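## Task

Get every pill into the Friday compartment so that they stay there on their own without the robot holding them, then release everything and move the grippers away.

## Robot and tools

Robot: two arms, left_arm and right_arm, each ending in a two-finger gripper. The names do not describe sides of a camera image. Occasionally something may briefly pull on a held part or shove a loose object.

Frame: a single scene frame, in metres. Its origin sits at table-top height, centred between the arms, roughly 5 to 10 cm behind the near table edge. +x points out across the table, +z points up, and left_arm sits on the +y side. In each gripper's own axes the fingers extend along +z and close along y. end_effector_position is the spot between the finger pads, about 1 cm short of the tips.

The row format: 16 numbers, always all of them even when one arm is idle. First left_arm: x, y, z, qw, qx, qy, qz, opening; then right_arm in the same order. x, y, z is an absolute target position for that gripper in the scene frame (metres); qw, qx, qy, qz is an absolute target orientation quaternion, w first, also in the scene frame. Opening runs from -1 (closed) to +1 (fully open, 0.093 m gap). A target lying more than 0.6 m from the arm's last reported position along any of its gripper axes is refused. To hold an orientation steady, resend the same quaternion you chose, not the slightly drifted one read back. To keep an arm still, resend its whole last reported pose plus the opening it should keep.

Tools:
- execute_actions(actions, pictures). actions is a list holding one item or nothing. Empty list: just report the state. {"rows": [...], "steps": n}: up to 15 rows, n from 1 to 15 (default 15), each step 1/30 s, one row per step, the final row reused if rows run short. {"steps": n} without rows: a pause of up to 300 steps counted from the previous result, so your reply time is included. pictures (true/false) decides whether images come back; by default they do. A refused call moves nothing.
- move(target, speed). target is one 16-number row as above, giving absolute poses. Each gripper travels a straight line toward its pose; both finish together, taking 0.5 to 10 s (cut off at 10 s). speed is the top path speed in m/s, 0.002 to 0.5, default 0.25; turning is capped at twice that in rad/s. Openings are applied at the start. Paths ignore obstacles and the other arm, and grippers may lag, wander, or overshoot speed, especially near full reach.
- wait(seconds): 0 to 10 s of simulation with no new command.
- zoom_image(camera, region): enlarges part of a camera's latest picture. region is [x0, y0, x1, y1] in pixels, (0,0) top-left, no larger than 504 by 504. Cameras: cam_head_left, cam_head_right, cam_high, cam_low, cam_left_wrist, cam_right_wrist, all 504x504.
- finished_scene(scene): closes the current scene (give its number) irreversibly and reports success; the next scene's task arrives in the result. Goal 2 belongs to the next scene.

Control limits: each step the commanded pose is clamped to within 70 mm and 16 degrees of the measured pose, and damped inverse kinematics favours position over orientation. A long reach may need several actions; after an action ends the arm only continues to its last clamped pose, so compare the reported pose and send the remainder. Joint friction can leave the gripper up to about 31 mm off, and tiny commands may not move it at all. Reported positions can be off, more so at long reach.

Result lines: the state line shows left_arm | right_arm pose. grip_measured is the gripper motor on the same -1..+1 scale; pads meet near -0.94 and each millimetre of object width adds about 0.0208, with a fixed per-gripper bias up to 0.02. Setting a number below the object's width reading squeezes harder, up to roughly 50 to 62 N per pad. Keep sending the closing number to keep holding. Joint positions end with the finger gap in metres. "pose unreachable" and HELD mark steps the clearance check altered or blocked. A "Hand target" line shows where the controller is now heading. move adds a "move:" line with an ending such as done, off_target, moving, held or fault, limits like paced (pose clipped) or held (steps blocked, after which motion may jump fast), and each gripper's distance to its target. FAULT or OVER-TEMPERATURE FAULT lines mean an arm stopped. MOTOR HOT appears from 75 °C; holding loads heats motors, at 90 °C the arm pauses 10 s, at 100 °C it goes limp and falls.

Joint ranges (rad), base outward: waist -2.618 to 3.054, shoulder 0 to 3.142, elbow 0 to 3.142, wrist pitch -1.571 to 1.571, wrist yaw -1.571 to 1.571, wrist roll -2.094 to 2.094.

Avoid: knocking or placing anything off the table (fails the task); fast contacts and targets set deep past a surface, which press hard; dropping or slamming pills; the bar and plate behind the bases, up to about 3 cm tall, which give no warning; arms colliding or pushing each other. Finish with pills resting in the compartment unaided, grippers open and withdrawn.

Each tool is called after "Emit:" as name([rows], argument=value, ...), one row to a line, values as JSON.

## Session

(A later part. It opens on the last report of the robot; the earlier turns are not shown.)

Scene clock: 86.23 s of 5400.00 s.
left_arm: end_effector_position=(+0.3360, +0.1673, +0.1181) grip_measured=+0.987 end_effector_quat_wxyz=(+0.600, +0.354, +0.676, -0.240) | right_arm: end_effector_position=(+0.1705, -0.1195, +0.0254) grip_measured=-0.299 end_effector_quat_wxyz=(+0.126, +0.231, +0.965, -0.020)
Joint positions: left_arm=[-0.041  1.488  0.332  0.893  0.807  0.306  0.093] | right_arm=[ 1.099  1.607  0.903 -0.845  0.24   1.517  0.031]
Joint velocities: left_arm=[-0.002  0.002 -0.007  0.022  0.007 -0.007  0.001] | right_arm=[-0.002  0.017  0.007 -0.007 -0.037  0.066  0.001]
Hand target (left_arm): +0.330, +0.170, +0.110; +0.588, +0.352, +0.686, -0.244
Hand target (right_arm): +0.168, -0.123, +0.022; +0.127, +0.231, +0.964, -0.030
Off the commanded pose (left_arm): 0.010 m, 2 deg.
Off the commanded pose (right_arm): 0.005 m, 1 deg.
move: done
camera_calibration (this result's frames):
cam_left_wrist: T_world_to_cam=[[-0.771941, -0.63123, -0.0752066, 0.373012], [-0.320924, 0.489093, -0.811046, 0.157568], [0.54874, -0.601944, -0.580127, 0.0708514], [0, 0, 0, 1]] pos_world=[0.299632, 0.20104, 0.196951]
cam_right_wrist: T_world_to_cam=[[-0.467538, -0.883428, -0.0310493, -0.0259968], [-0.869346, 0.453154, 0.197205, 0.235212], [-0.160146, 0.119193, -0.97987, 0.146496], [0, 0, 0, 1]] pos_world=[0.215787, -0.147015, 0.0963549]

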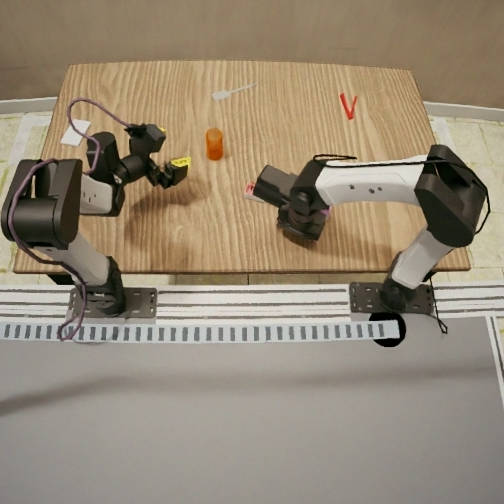

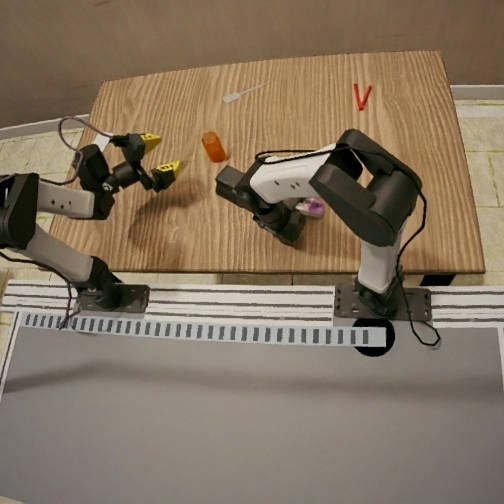

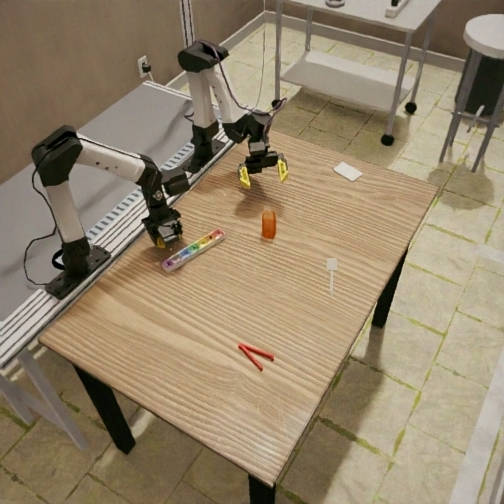

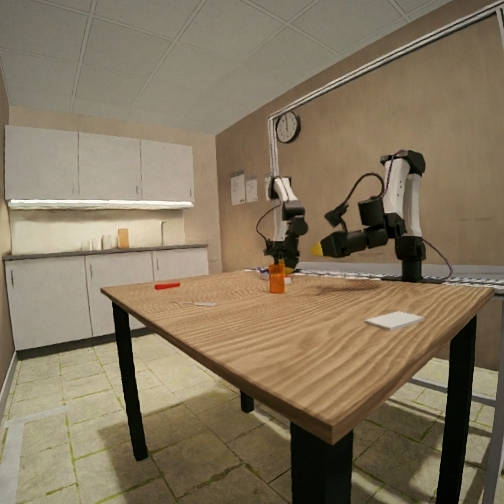

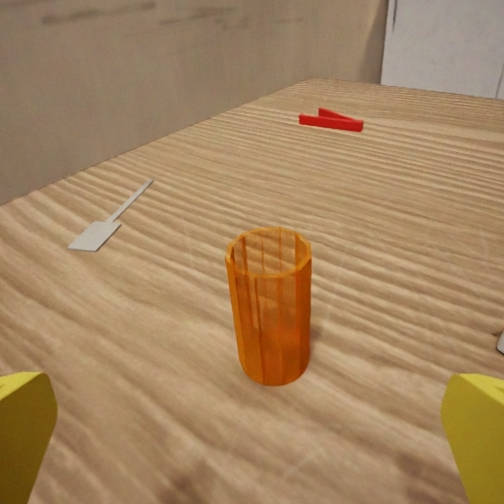

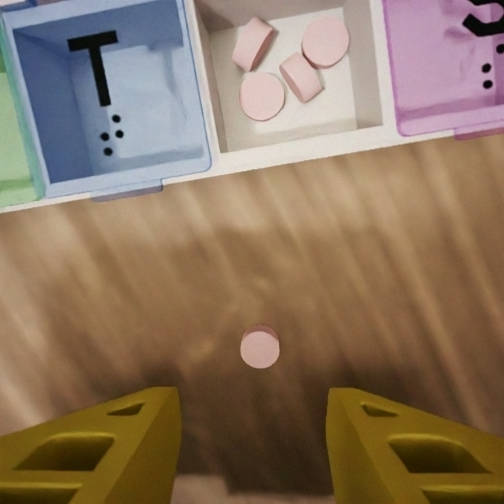

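Emit:
move(target=[0.33,0.17,0.11,0.588,0.353,0.686,-0.244,1,0.18,-0.13,0.002,0.126,0.231,0.963,-0.03,-0.3], speed=0.015)

Scene clock: 89.07 s of 5400.00 s.
left_arm: end_effector_position=(+0.3358, +0.1672, +0.1178) grip_measured=+0.987 end_effector_quat_wxyz=(+0.599, +0.354, +0.676, -0.241) | right_arm: end_effector_position=(+0.1798, -0.1211, +0.0141) grip_measured=-0.299 end_effector_quat_wxyz=(+0.128, +0.230, +0.965, -0.015)
Joint positions: left_arm=[-0.041  1.488  0.332  0.892  0.807  0.307  0.093] | right_arm=[ 1.066  1.631  0.876 -0.777  0.24   1.481  0.031]
Joint velocities: left_arm=[-0.017  0.007  0.002 -0.095 -0.037 -0.022 -0.   ] | right_arm=[-0.002  0.017 -0.002  0.022 -0.066  0.022 -0.   ]
Hand target (left_arm): +0.330, +0.170, +0.110; +0.588, +0.353, +0.685, -0.244
Hand target (right_arm): +0.180, -0.130, +0.003; +0.126, +0.231, +0.964, -0.030
Off the commanded pose (left_arm): 0.010 m, 2 deg.
Off the commanded pose (right_arm): 0.015 m, 2 deg.
move: off_target (right_arm)
camera_calibration (this result's frames):
cam_left_wrist: T_world_to_cam=[[-0.772575, -0.630514, -0.0746951, 0.372841], [-0.321253, 0.48966, -0.810574, 0.15731], [0.547653, -0.602233, -0.580854, 0.0712419], [0, 0, 0, 1]] pos_world=[0.299568, 0.200957, 0.196742]
cam_right_wrist: T_world_to_cam=[[-0.466125, -0.883793, -0.0404673, -0.023623], [-0.871036, 0.450423, 0.195997, 0.246212], [-0.154993, 0.126608, -0.979769, 0.137123], [0, 0, 0, 1]] pos_world=[0.224702, -0.149138, 0.0851365]

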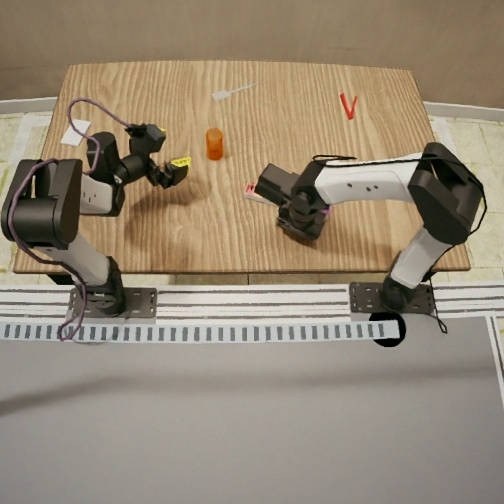

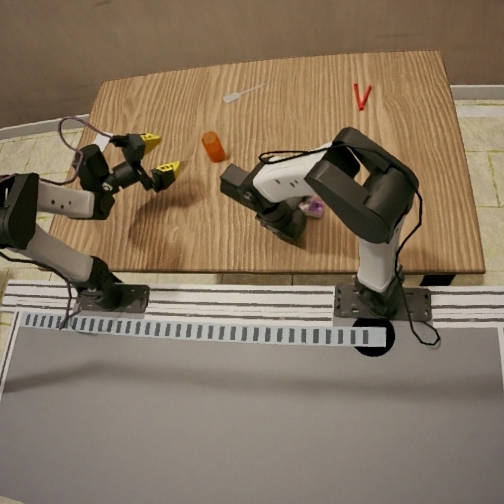

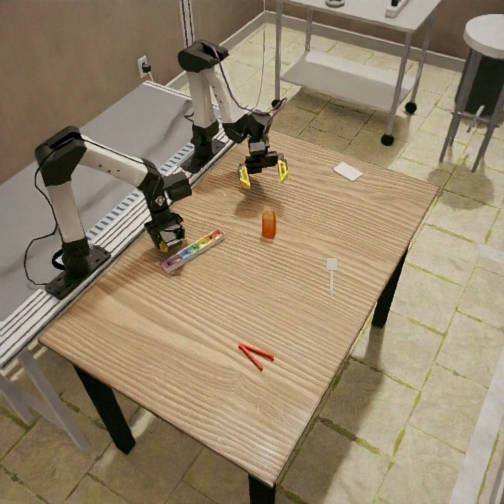

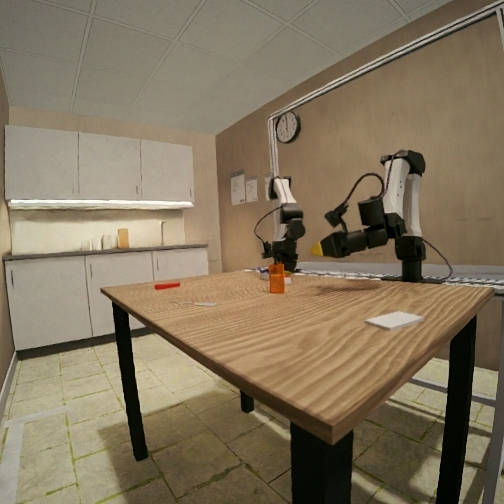

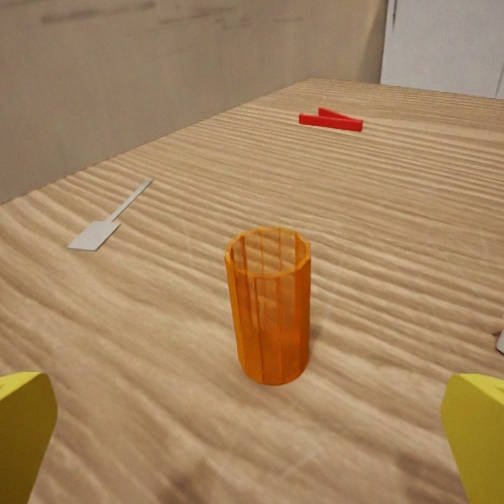

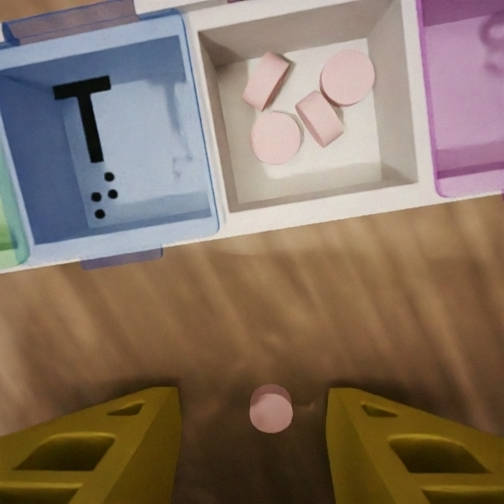

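Emit:
move(target=[0.33,0.17,0.11,0.588,0.353,0.686,-0.244,1,0.18,-0.13,-0.003,0.126,0.231,0.963,-0.03,-0.3], speed=0.015)

Emit:
move(target=[0.33,0.17,0.11,0.588,0.353,0.686,-0.244,1,0.18,-0.13,-0.003,0.126,0.231,0.963,-0.03,-0.87], speed=0.015)

Emit:
move(target=[0.33,0.17,0.11,0.588,0.353,0.686,-0.244,1,0.18,-0.13,0.065,0.126,0.231,0.963,-0.03,-0.87], speed=0.05)

Scene clock: 91.70 s of 5400.00 s.
left_arm: end_effector_position=(+0.3358, +0.1672, +0.1178) grip_measured=+0.987 end_effector_quat_wxyz=(+0.599, +0.354, +0.676, -0.241) | right_arm: end_effector_position=(+0.1796, -0.1211, +0.0134) grip_measured=-0.299 end_effector_quat_wxyz=(+0.127, +0.229, +0.965, -0.015)
Joint positions: left_arm=[-0.041  1.488  0.332  0.892  0.807  0.307  0.093] | right_arm=[ 1.066  1.631  0.873 -0.772  0.239  1.479  0.031]
Joint velocities: left_arm=[ 0.017  0.012 -0.012 -0.051  0.051 -0.022  0.   ] | right_arm=[ 0.002  0.002  0.002 -0.081 -0.007 -0.007  0.001]
Hand target (left_arm): +0.330, +0.170, +0.110; +0.588, +0.353, +0.686, -0.244
Hand target (right_arm): +0.179, -0.130, -0.002; +0.126, +0.231, +0.964, -0.030
Off the commanded pose (left_arm): 0.010 m, 2 deg.
Off the commanded pose (right_arm): 0.019 m, 2 deg.
move: off_target (right_arm)
camera_calibration (this result's frames):
cam_left_wrist: T_world_to_cam=[[-0.772575, -0.630514, -0.0746951, 0.372841], [-0.321253, 0.48966, -0.810574, 0.15731], [0.547653, -0.602233, -0.580854, 0.0712419], [0, 0, 0, 1]] pos_world=[0.299568, 0.200957, 0.196742]
cam_right_wrist: T_world_to_cam=[[-0.46413, -0.884814, -0.0410826, -0.0242153], [-0.872006, 0.448285, 0.196585, 0.246134], [-0.155525, 0.127066, -0.979626, 0.136574], [0, 0, 0, 1]] pos_world=[0.224632, -0.149118, 0.0844103]

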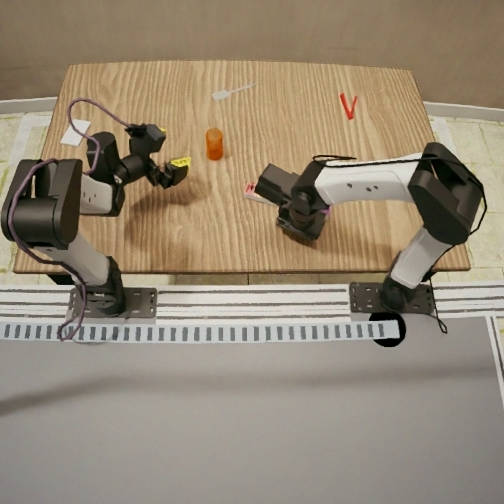

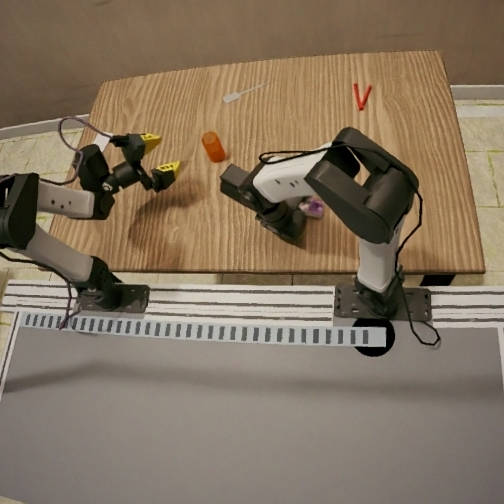

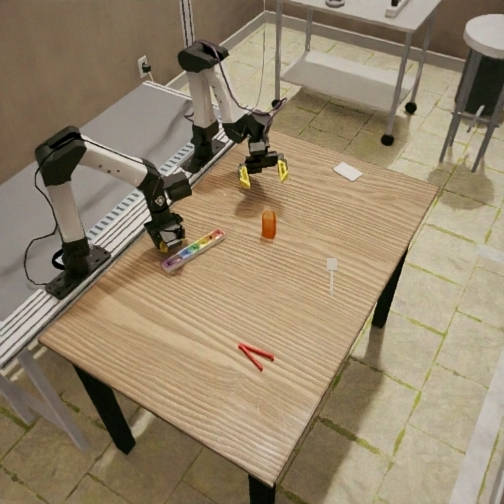

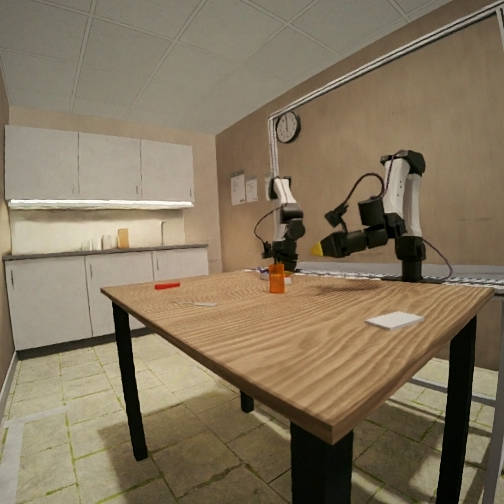

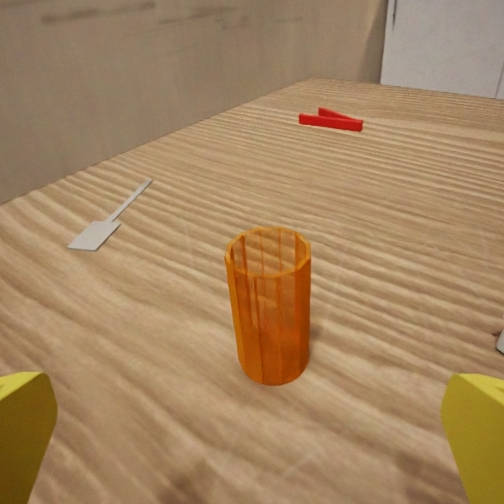

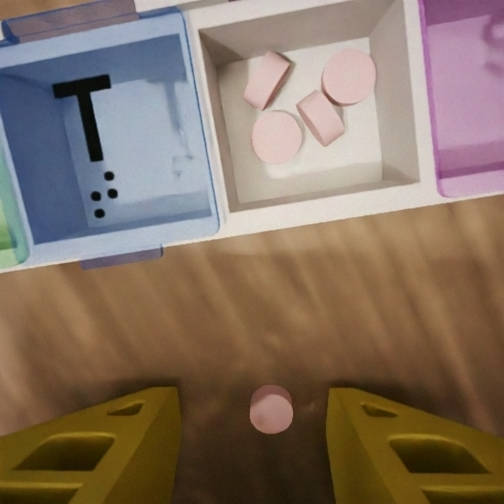

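Scene clock: 93.17 s of 5400.00 s.
left_arm: end_effector_position=(+0.3358, +0.1672, +0.1178) grip_measured=+0.987 end_effector_quat_wxyz=(+0.599, +0.354, +0.676, -0.241) | right_arm: end_effector_position=(+0.1786, -0.1249, +0.0135) grip_measured=-0.863 end_effector_quat_wxyz=(+0.127, +0.229, +0.965, -0.023)
Joint positions: left_arm=[-0.041  1.488  0.332  0.892  0.807  0.307  0.093] | right_arm=[ 1.065  1.631  0.873 -0.788  0.245  1.478  0.004]
Joint velocities: left_arm=[-0.012  0.002 -0.022 -0.066 -0.022 -0.051 -0.001] | right_arm=[-0.002  0.002 -0.012  0.037  0.037 -0.051  0.   ]
Hand target (left_arm): +0.330, +0.170, +0.110; +0.588, +0.353, +0.686, -0.244
Hand target (right_arm): +0.179, -0.131, -0.002; +0.126, +0.231, +0.964, -0.031
Off the commanded pose (left_arm): 0.010 m, 2 deg.
Off the commanded pose (right_arm): 0.017 m, 1 deg.
move: off_target (right_arm)
camera_calibration (this result's frames):
cam_left_wrist: T_world_to_cam=[[-0.772575, -0.630514, -0.0746951, 0.372841], [-0.321253, 0.48966, -0.810574, 0.15731], [0.547653, -0.602233, -0.580854, 0.0712419], [0, 0, 0, 1]] pos_world=[0.299568, 0.200957, 0.196742]
cam_right_wrist: T_world_to_cam=[[-0.464661, -0.885137, -0.0249369, -0.0281902], [-0.871069, 0.451852, 0.19253, 0.247216], [-0.159148, 0.111183, -0.980974, 0.135629], [0, 0, 0, 1]] pos_world=[0.223828, -0.151737, 0.0847487]

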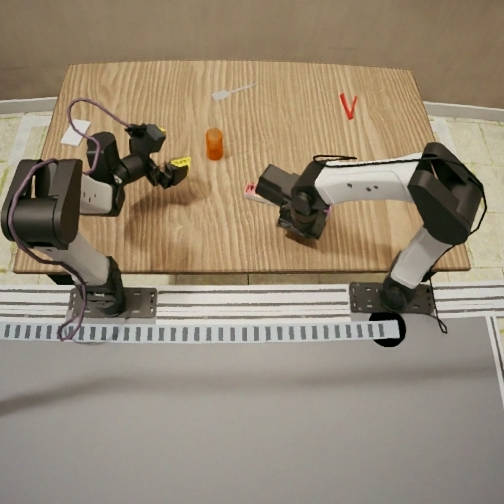

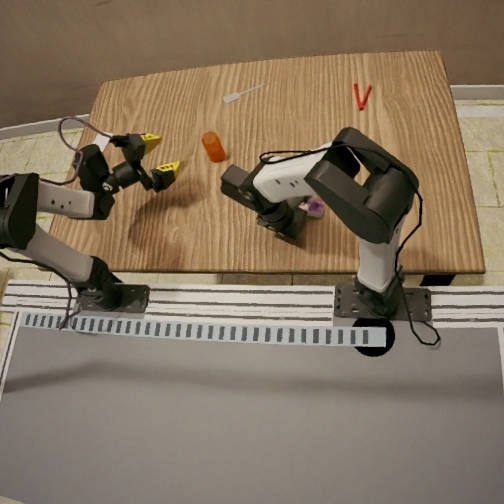

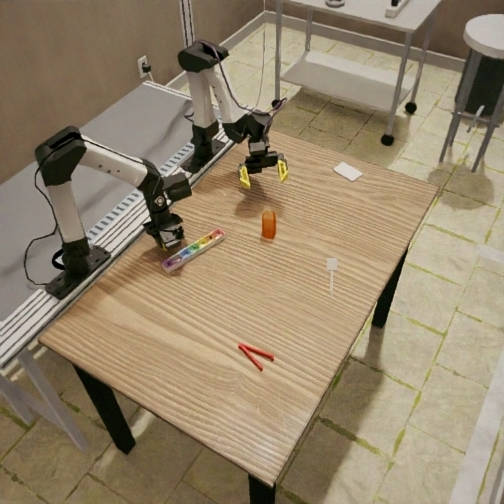

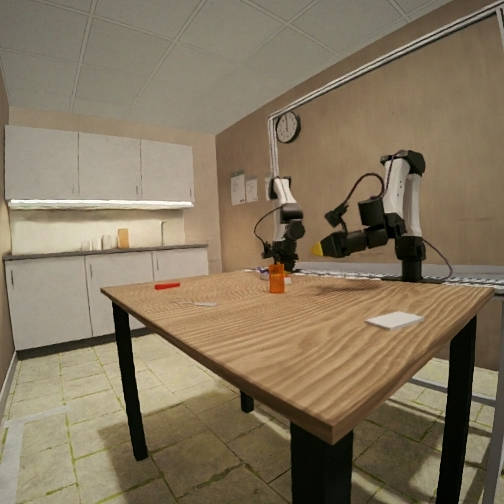

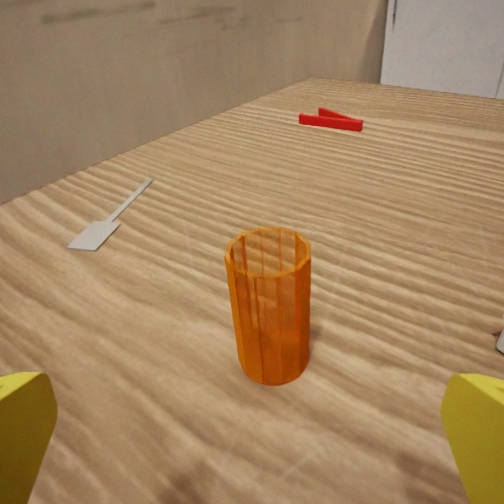

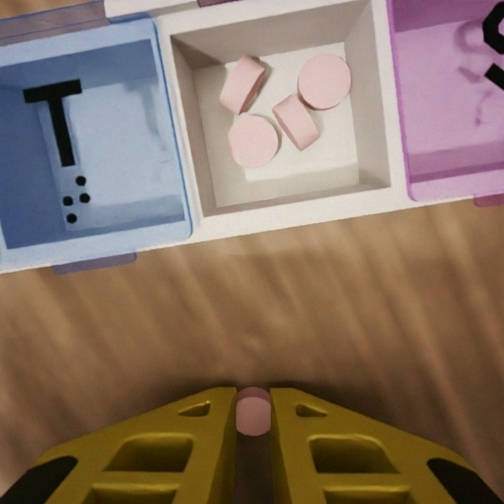

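Scene clock: 94.67 s of 5400.00 s.
left_arm: end_effector_position=(+0.3358, +0.1672, +0.1178) grip_measured=+0.987 end_effector_quat_wxyz=(+0.599, +0.354, +0.676, -0.241) | right_arm: end_effector_position=(+0.1738, -0.1353, +0.0537) grip_measured=-0.863 end_effector_quat_wxyz=(+0.120, +0.228, +0.965, -0.046)
Joint positions: left_arm=[-0.041  1.488  0.332  0.892  0.807  0.307  0.093] | right_arm=[ 1.058  1.564  0.981 -1.01   0.245  1.475  0.004]
Joint velocities: left_arm=[-0.007  0.007  0.002 -0.066 -0.022 -0.007 -0.001] | right_arm=[ 0.027 -0.002  0.007  0.007  0.037  0.022  0.001]
Hand target (left_arm): +0.330, +0.170, +0.110; +0.588, +0.353, +0.686, -0.244
Hand target (right_arm): +0.180, -0.130, +0.065; +0.126, +0.231, +0.964, -0.030
Off the commanded pose (left_arm): 0.010 m, 2 deg.
Off the commanded pose (right_arm): 0.014 m, 2 deg.
move: off_target (right_arm)
camera_calibration (this result's frames):
cam_left_wrist: T_world_to_cam=[[-0.772575, -0.630514, -0.0746951, 0.372841], [-0.321253, 0.48966, -0.810574, 0.15731], [0.547653, -0.602233, -0.580854, 0.0712419], [0, 0, 0, 1]] pos_world=[0.299568, 0.200957, 0.196742]
cam_right_wrist: T_world_to_cam=[[-0.469341, -0.8827, 0.0236735, -0.040124], [-0.863634, 0.464459, 0.195995, 0.240229], [-0.184, 0.0715431, -0.980319, 0.174439], [0, 0, 0, 1]] pos_world=[0.220735, -0.159474, 0.124872]

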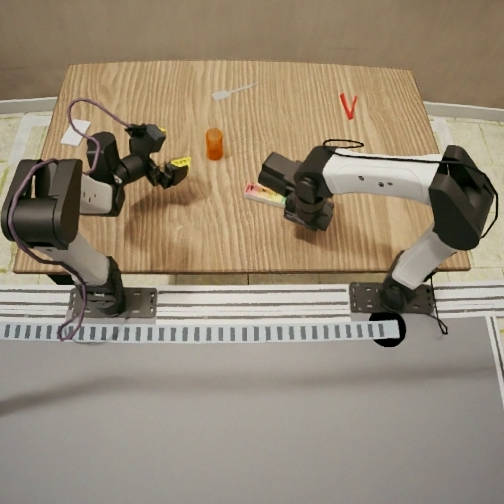

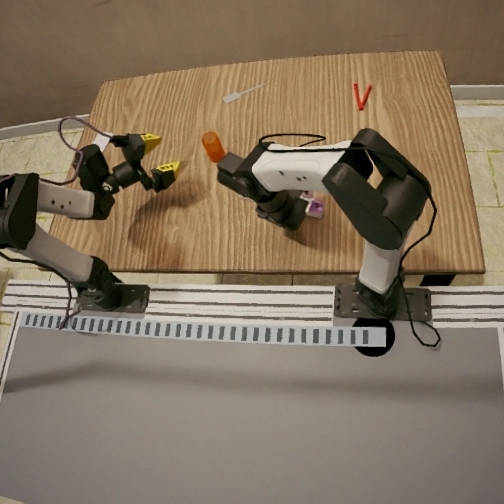

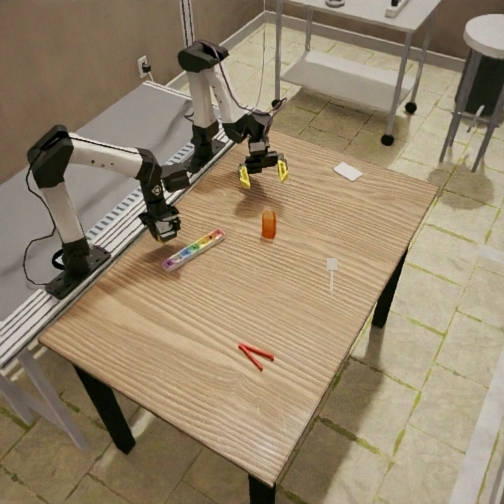

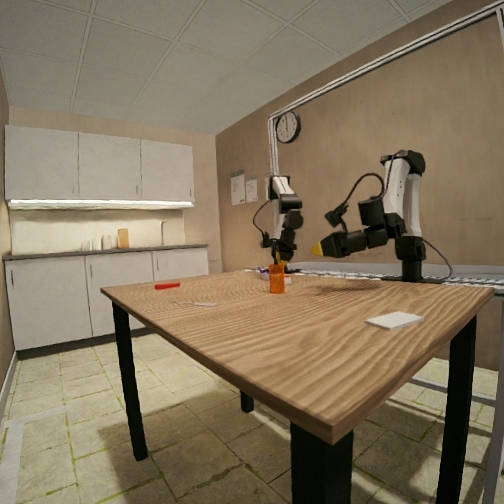

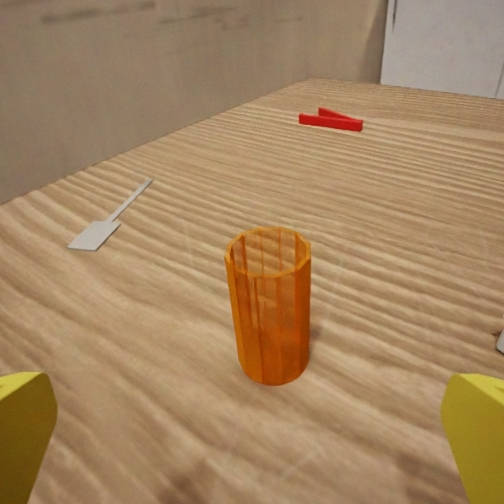

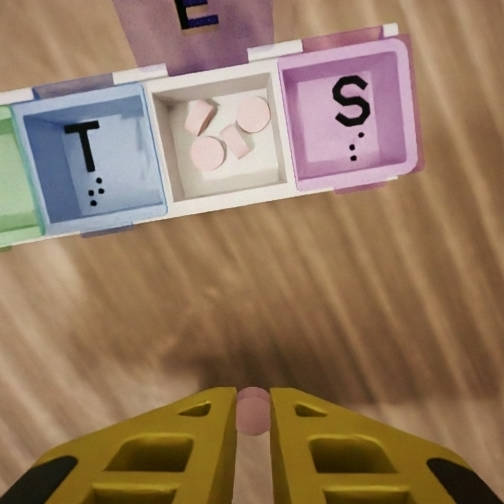

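Emit:
move(target=[0.33,0.17,0.11,0.588,0.353,0.686,-0.244,1,0.232,-0.157,0.045,0.126,0.231,0.963,-0.03,-0.87], speed=0.05)

Scene clock: 96.77 s of 5400.00 s.
left_arm: end_effector_position=(+0.3358, +0.1672, +0.1178) grip_measured=+0.987 end_effector_quat_wxyz=(+0.599, +0.354, +0.676, -0.241) | right_arm: end_effector_position=(+0.2289, -0.1567, +0.0489) grip_measured=-0.863 end_effector_quat_wxyz=(+0.129, +0.232, +0.964, -0.030)
Joint positions: left_arm=[-0.041  1.488  0.332  0.892  0.807  0.307  0.093] | right_arm=[ 0.841  1.59   0.981 -0.893  0.242  1.256  0.004]
Joint velocities: left_arm=[-0.012  0.022 -0.002  0.007  0.037  0.022  0.001] | right_arm=[ 0.002  0.007 -0.027  0.095  0.007  0.007 -0.001]
Hand target (left_arm): +0.330, +0.170, +0.110; +0.588, +0.353, +0.686, -0.244
Hand target (right_arm): +0.231, -0.155, +0.045; +0.125, +0.231, +0.964, -0.029
Off the commanded pose (left_arm): 0.010 m, 2 deg.
Off the commanded pose (right_arm): 0.005 m, 0 deg.
move: done
camera_calibration (this result's frames):
cam_left_wrist: T_world_to_cam=[[-0.772575, -0.630514, -0.0746951, 0.372841], [-0.321253, 0.48966, -0.810574, 0.15731], [0.547653, -0.602233, -0.580854, 0.0712419], [0, 0, 0, 1]] pos_world=[0.299568, 0.200957, 0.196742]
cam_right_wrist: T_world_to_cam=[[-0.472423, -0.881258, -0.0141319, -0.0301889], [-0.867023, 0.461791, 0.187139, 0.299541], [-0.158392, 0.100662, -0.982232, 0.180172], [0, 0, 0, 1]] pos_world=[0.273985, -0.183066, 0.120488]

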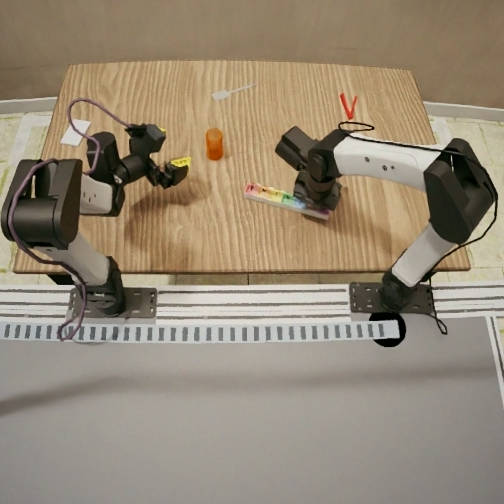

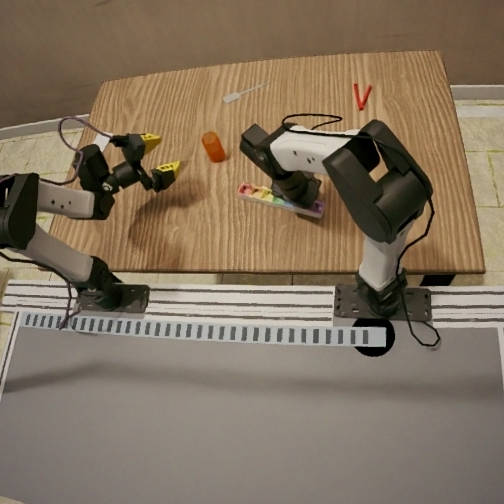

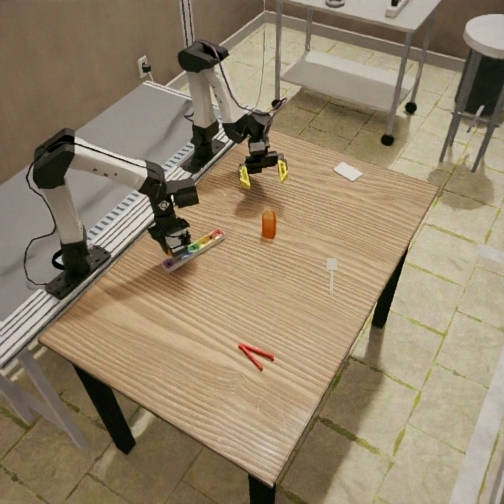

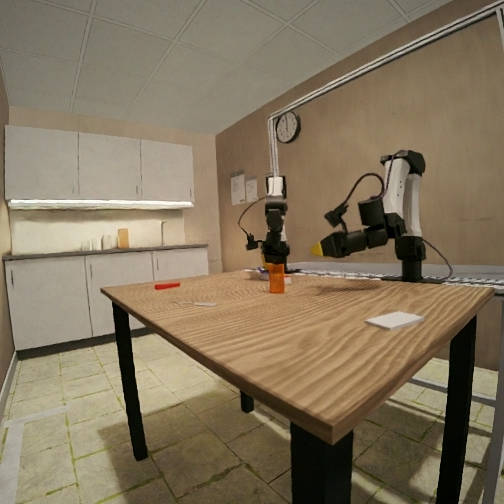

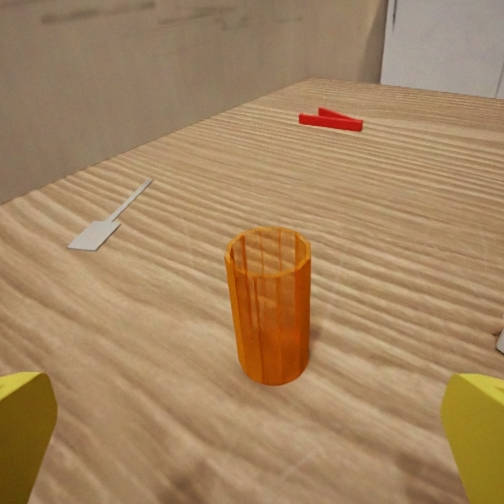

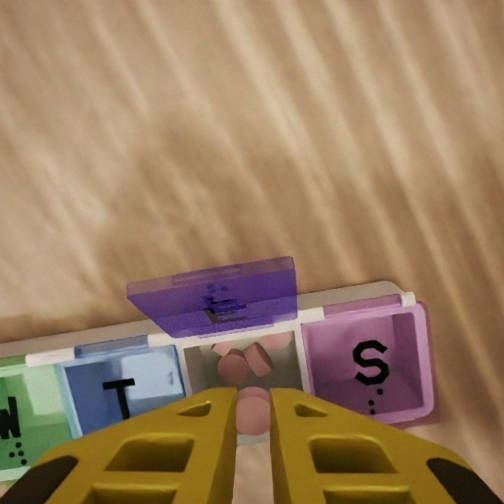

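Emit:
move(target=[0.33,0.17,0.11,0.588,0.353,0.686,-0.244,1,0.23,-0.158,0.027,0.126,0.231,0.963,-0.03,-0.87], speed=0.02)

Emit:
move(target=[0.33,0.17,0.11,0.588,0.353,0.686,-0.244,1,0.23,-0.156,0.036,0.126,0.231,0.963,-0.03,-0.6], speed=0.02)

Emit:
move(target=[0.33,0.17,0.11,0.588,0.353,0.686,-0.244,1,0.2,-0.14,0.13,0.126,0.231,0.963,-0.03,-0.6], speed=0.1)

Scene clock: 98.70 s of 5400.00 s.
left_arm: end_effector_position=(+0.3358, +0.1672, +0.1178) grip_measured=+0.987 end_effector_quat_wxyz=(+0.599, +0.354, +0.676, -0.241) | right_arm: end_effector_position=(+0.2327, -0.1529, +0.0373) grip_measured=-0.863 end_effector_quat_wxyz=(+0.134, +0.232, +0.963, -0.020)
Joint positions: left_arm=[-0.041  1.488  0.332  0.892  0.807  0.307  0.093] | right_arm=[ 0.841  1.608  0.948 -0.819  0.242  1.253  0.004]
Joint velocities: left_arm=[ 0.002 -0.002 -0.022  0.022  0.007  0.051 -0.001] | right_arm=[-0.017 -0.007 -0.012  0.051 -0.022  0.007 -0.   ]
Hand target (left_arm): +0.330, +0.170, +0.110; +0.588, +0.353, +0.686, -0.244
Hand target (right_arm): +0.230, -0.158, +0.027; +0.126, +0.231, +0.964, -0.030
Off the commanded pose (left_arm): 0.010 m, 2 deg.
Off the commanded pose (right_arm): 0.012 m, 1 deg.
move: off_target (right_arm)
camera_calibration (this result's frames):
cam_left_wrist: T_world_to_cam=[[-0.772575, -0.630514, -0.0746951, 0.372841], [-0.321253, 0.48966, -0.810574, 0.15731], [0.547653, -0.602233, -0.580854, 0.0712419], [0, 0, 0, 1]] pos_world=[0.299568, 0.200957, 0.196742]
cam_right_wrist: T_world_to_cam=[[-0.469557, -0.882204, -0.0351123, -0.0252754], [-0.871124, 0.456451, 0.181096, 0.303619], [-0.143737, 0.115622, -0.982838, 0.167858], [0, 0, 0, 1]] pos_world=[0.276749, -0.180293, 0.109106]

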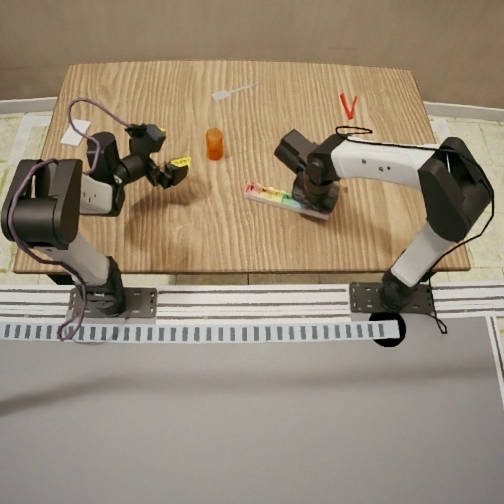

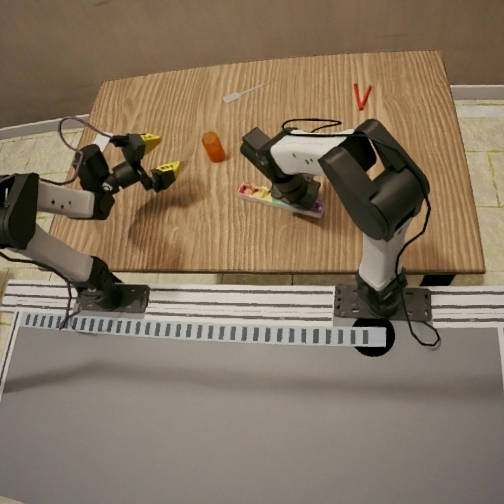

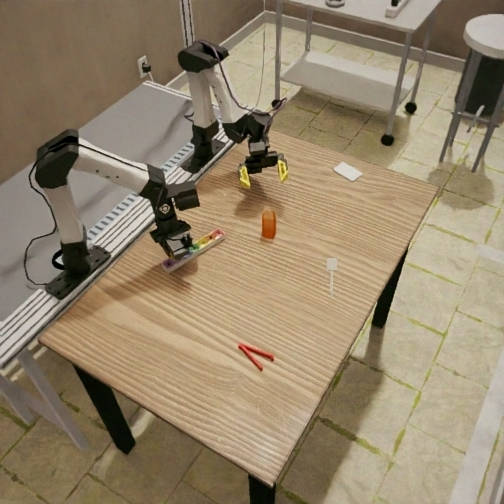

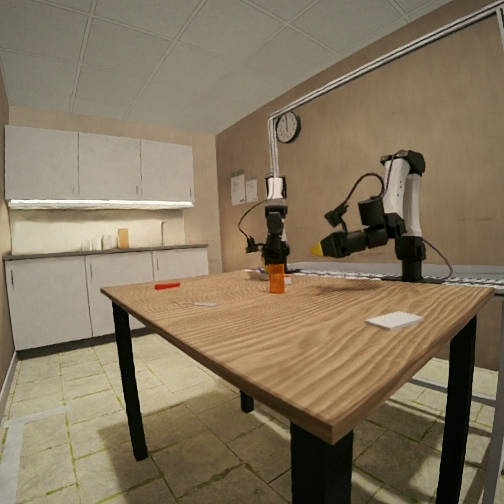

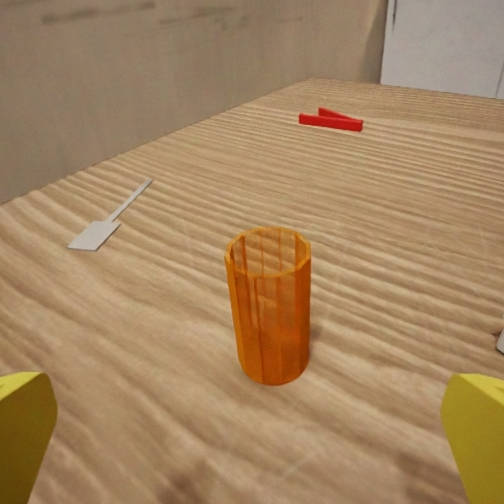

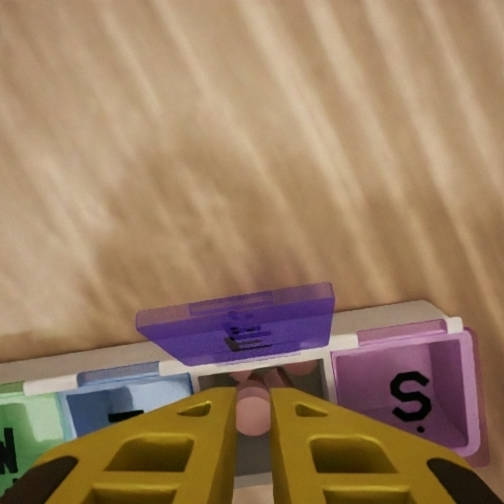

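Scene clock: 99.70 s of 5400.00 s.
left_arm: end_effector_position=(+0.3358, +0.1672, +0.1178) grip_measured=+0.987 end_effector_quat_wxyz=(+0.599, +0.354, +0.676, -0.241) | right_arm: end_effector_position=(+0.2303, -0.1554, +0.0369) grip_measured=-0.601 end_effector_quat_wxyz=(+0.130, +0.231, +0.964, -0.027)
Joint positions: left_arm=[-0.041  1.488  0.332  0.892  0.807  0.307  0.093] | right_arm=[ 0.841  1.608  0.948 -0.834  0.242  1.253  0.016]
Joint velocities: left_arm=[-0.007 -0.007  0.012 -0.037  0.037  0.022 -0.   ] | right_arm=[ 0.022  0.017 -0.007 -0.066 -0.037  0.007  0.   ]
Hand target (left_arm): +0.330, +0.170, +0.110; +0.588, +0.353, +0.686, -0.244
Hand target (right_arm): +0.230, -0.156, +0.036; +0.126, +0.231, +0.964, -0.030
Off the commanded pose (left_arm): 0.010 m, 2 deg.
Off the commanded pose (right_arm): 0.001 m, 1 deg.
move: done
camera_calibration (this result's frames):
cam_left_wrist: T_world_to_cam=[[-0.772575, -0.630514, -0.0746951, 0.372841], [-0.321253, 0.48966, -0.810574, 0.15731], [0.547653, -0.602233, -0.580854, 0.0712419], [0, 0, 0, 1]] pos_world=[0.299568, 0.200957, 0.196742]
cam_right_wrist: T_world_to_cam=[[-0.469974, -0.882434, -0.020855, -0.0291238], [-0.869146, 0.458517, 0.185327, 0.302389], [-0.153977, 0.105225, -0.982456, 0.16818], [0, 0, 0, 1]] pos_world=[0.275029, -0.182047, 0.108581]

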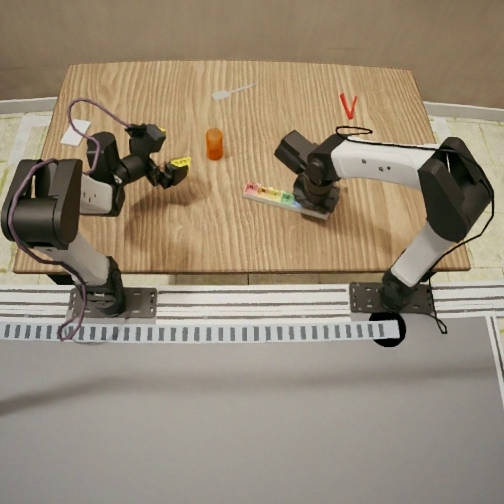

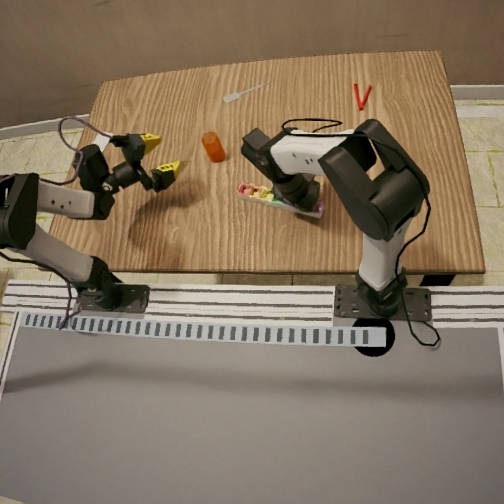

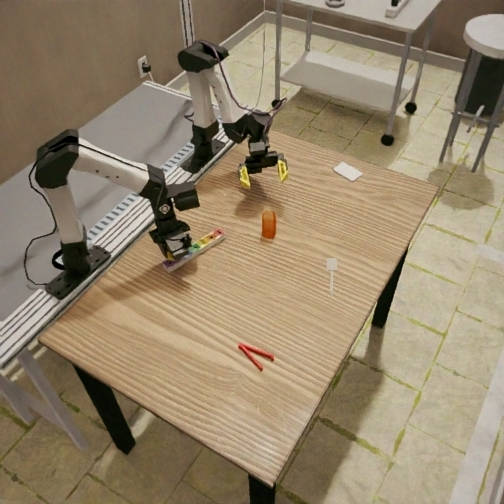

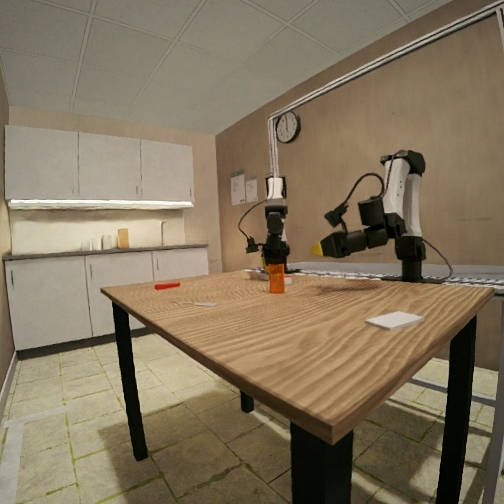

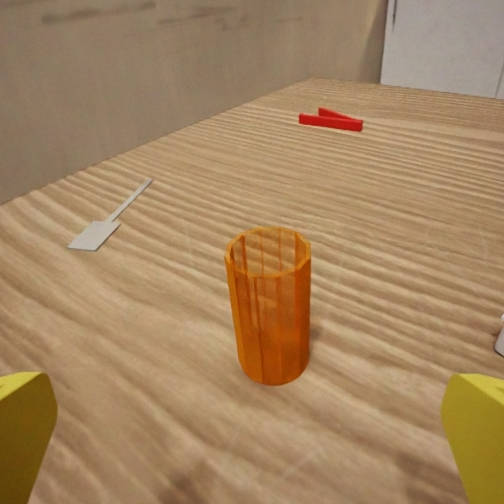

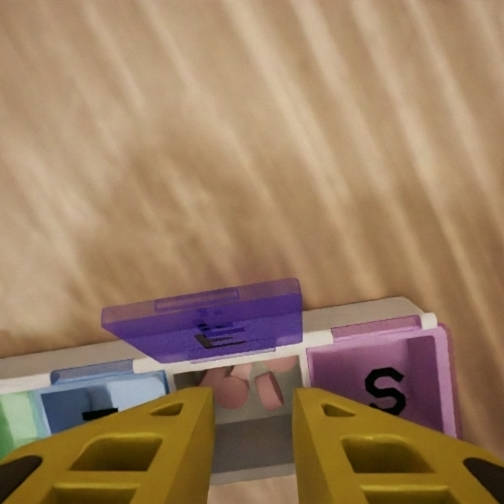

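Scene clock: 101.27 s of 5400.00 s.
left_arm: end_effector_position=(+0.3358, +0.1672, +0.1178) grip_measured=+0.987 end_effector_quat_wxyz=(+0.599, +0.354, +0.676, -0.241) | right_arm: end_effector_position=(+0.1976, -0.1462, +0.1191) grip_measured=-0.601 end_effector_quat_wxyz=(+0.118, +0.230, +0.965, -0.046)
Joint positions: left_arm=[-0.041  1.488  0.332  0.892  0.807  0.307  0.093] | right_arm=[ 0.952  1.526  1.209 -1.251  0.242  1.369  0.016]
Joint velocities: left_arm=[-0.002  0.002 -0.002  0.051 -0.037 -0.022  0.   ] | right_arm=[-0.002 -0.012 -0.007  0.007  0.051 -0.007 -0.001]
Hand target (left_arm): +0.330, +0.170, +0.110; +0.588, +0.353, +0.686, -0.244
Hand target (right_arm): +0.200, -0.142, +0.130; +0.127, +0.231, +0.964, -0.030
Off the commanded pose (left_arm): 0.010 m, 2 deg.
Off the commanded pose (right_arm): 0.013 m, 2 deg.
move: off_target (right_arm)
camera_calibration (this result's frames):
cam_left_wrist: T_world_to_cam=[[-0.772575, -0.630514, -0.0746951, 0.372841], [-0.321253, 0.48966, -0.810574, 0.15731], [0.547653, -0.602233, -0.580854, 0.0712419], [0, 0, 0, 1]] pos_world=[0.299568, 0.200957, 0.196742]
cam_right_wrist: T_world_to_cam=[[-0.471664, -0.881475, 0.0231182, -0.039383], [-0.861704, 0.46633, 0.200005, 0.252439], [-0.18708, 0.0744138, -0.979522, 0.244574], [0, 0, 0, 1]] pos_world=[0.244707, -0.170635, 0.189987]

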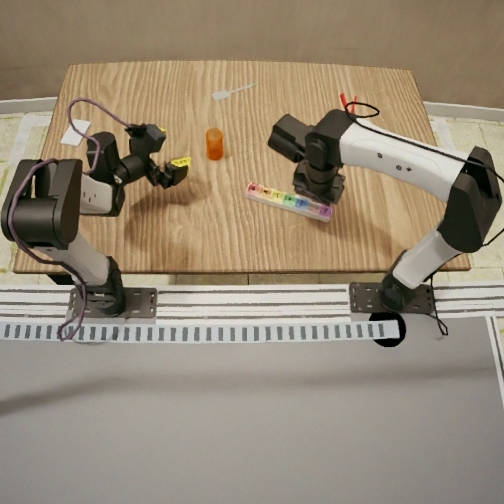

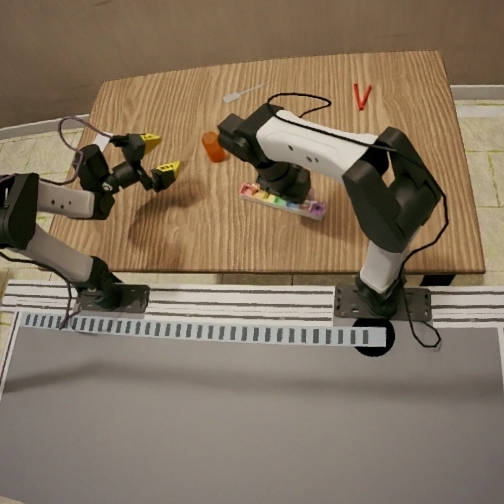

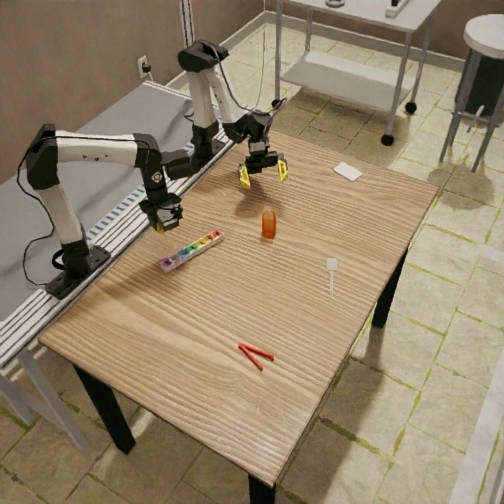

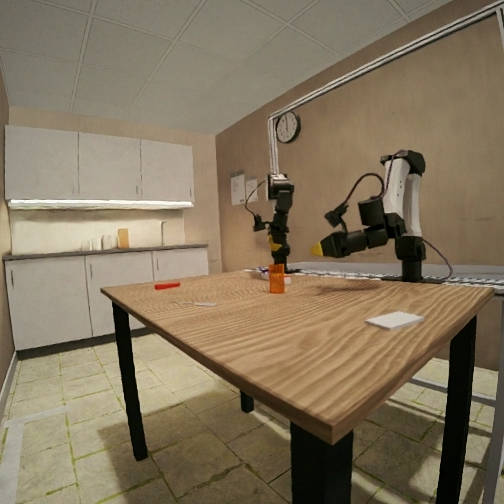

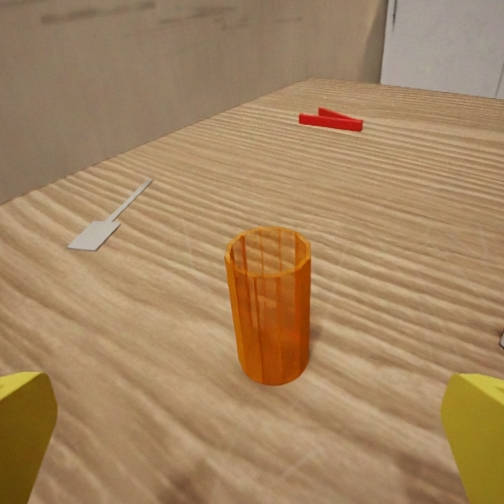

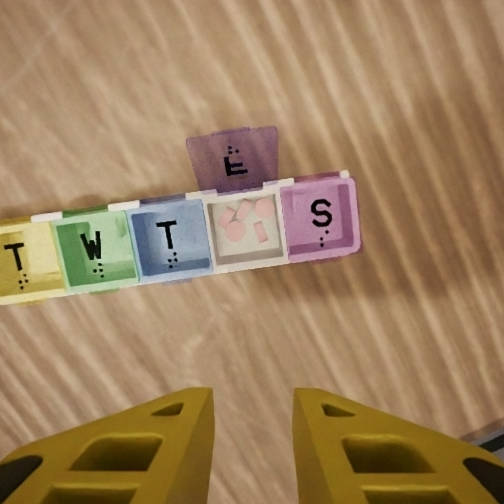

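Emit:
finished_scene(scene=2)

The scene is finished: the task was done.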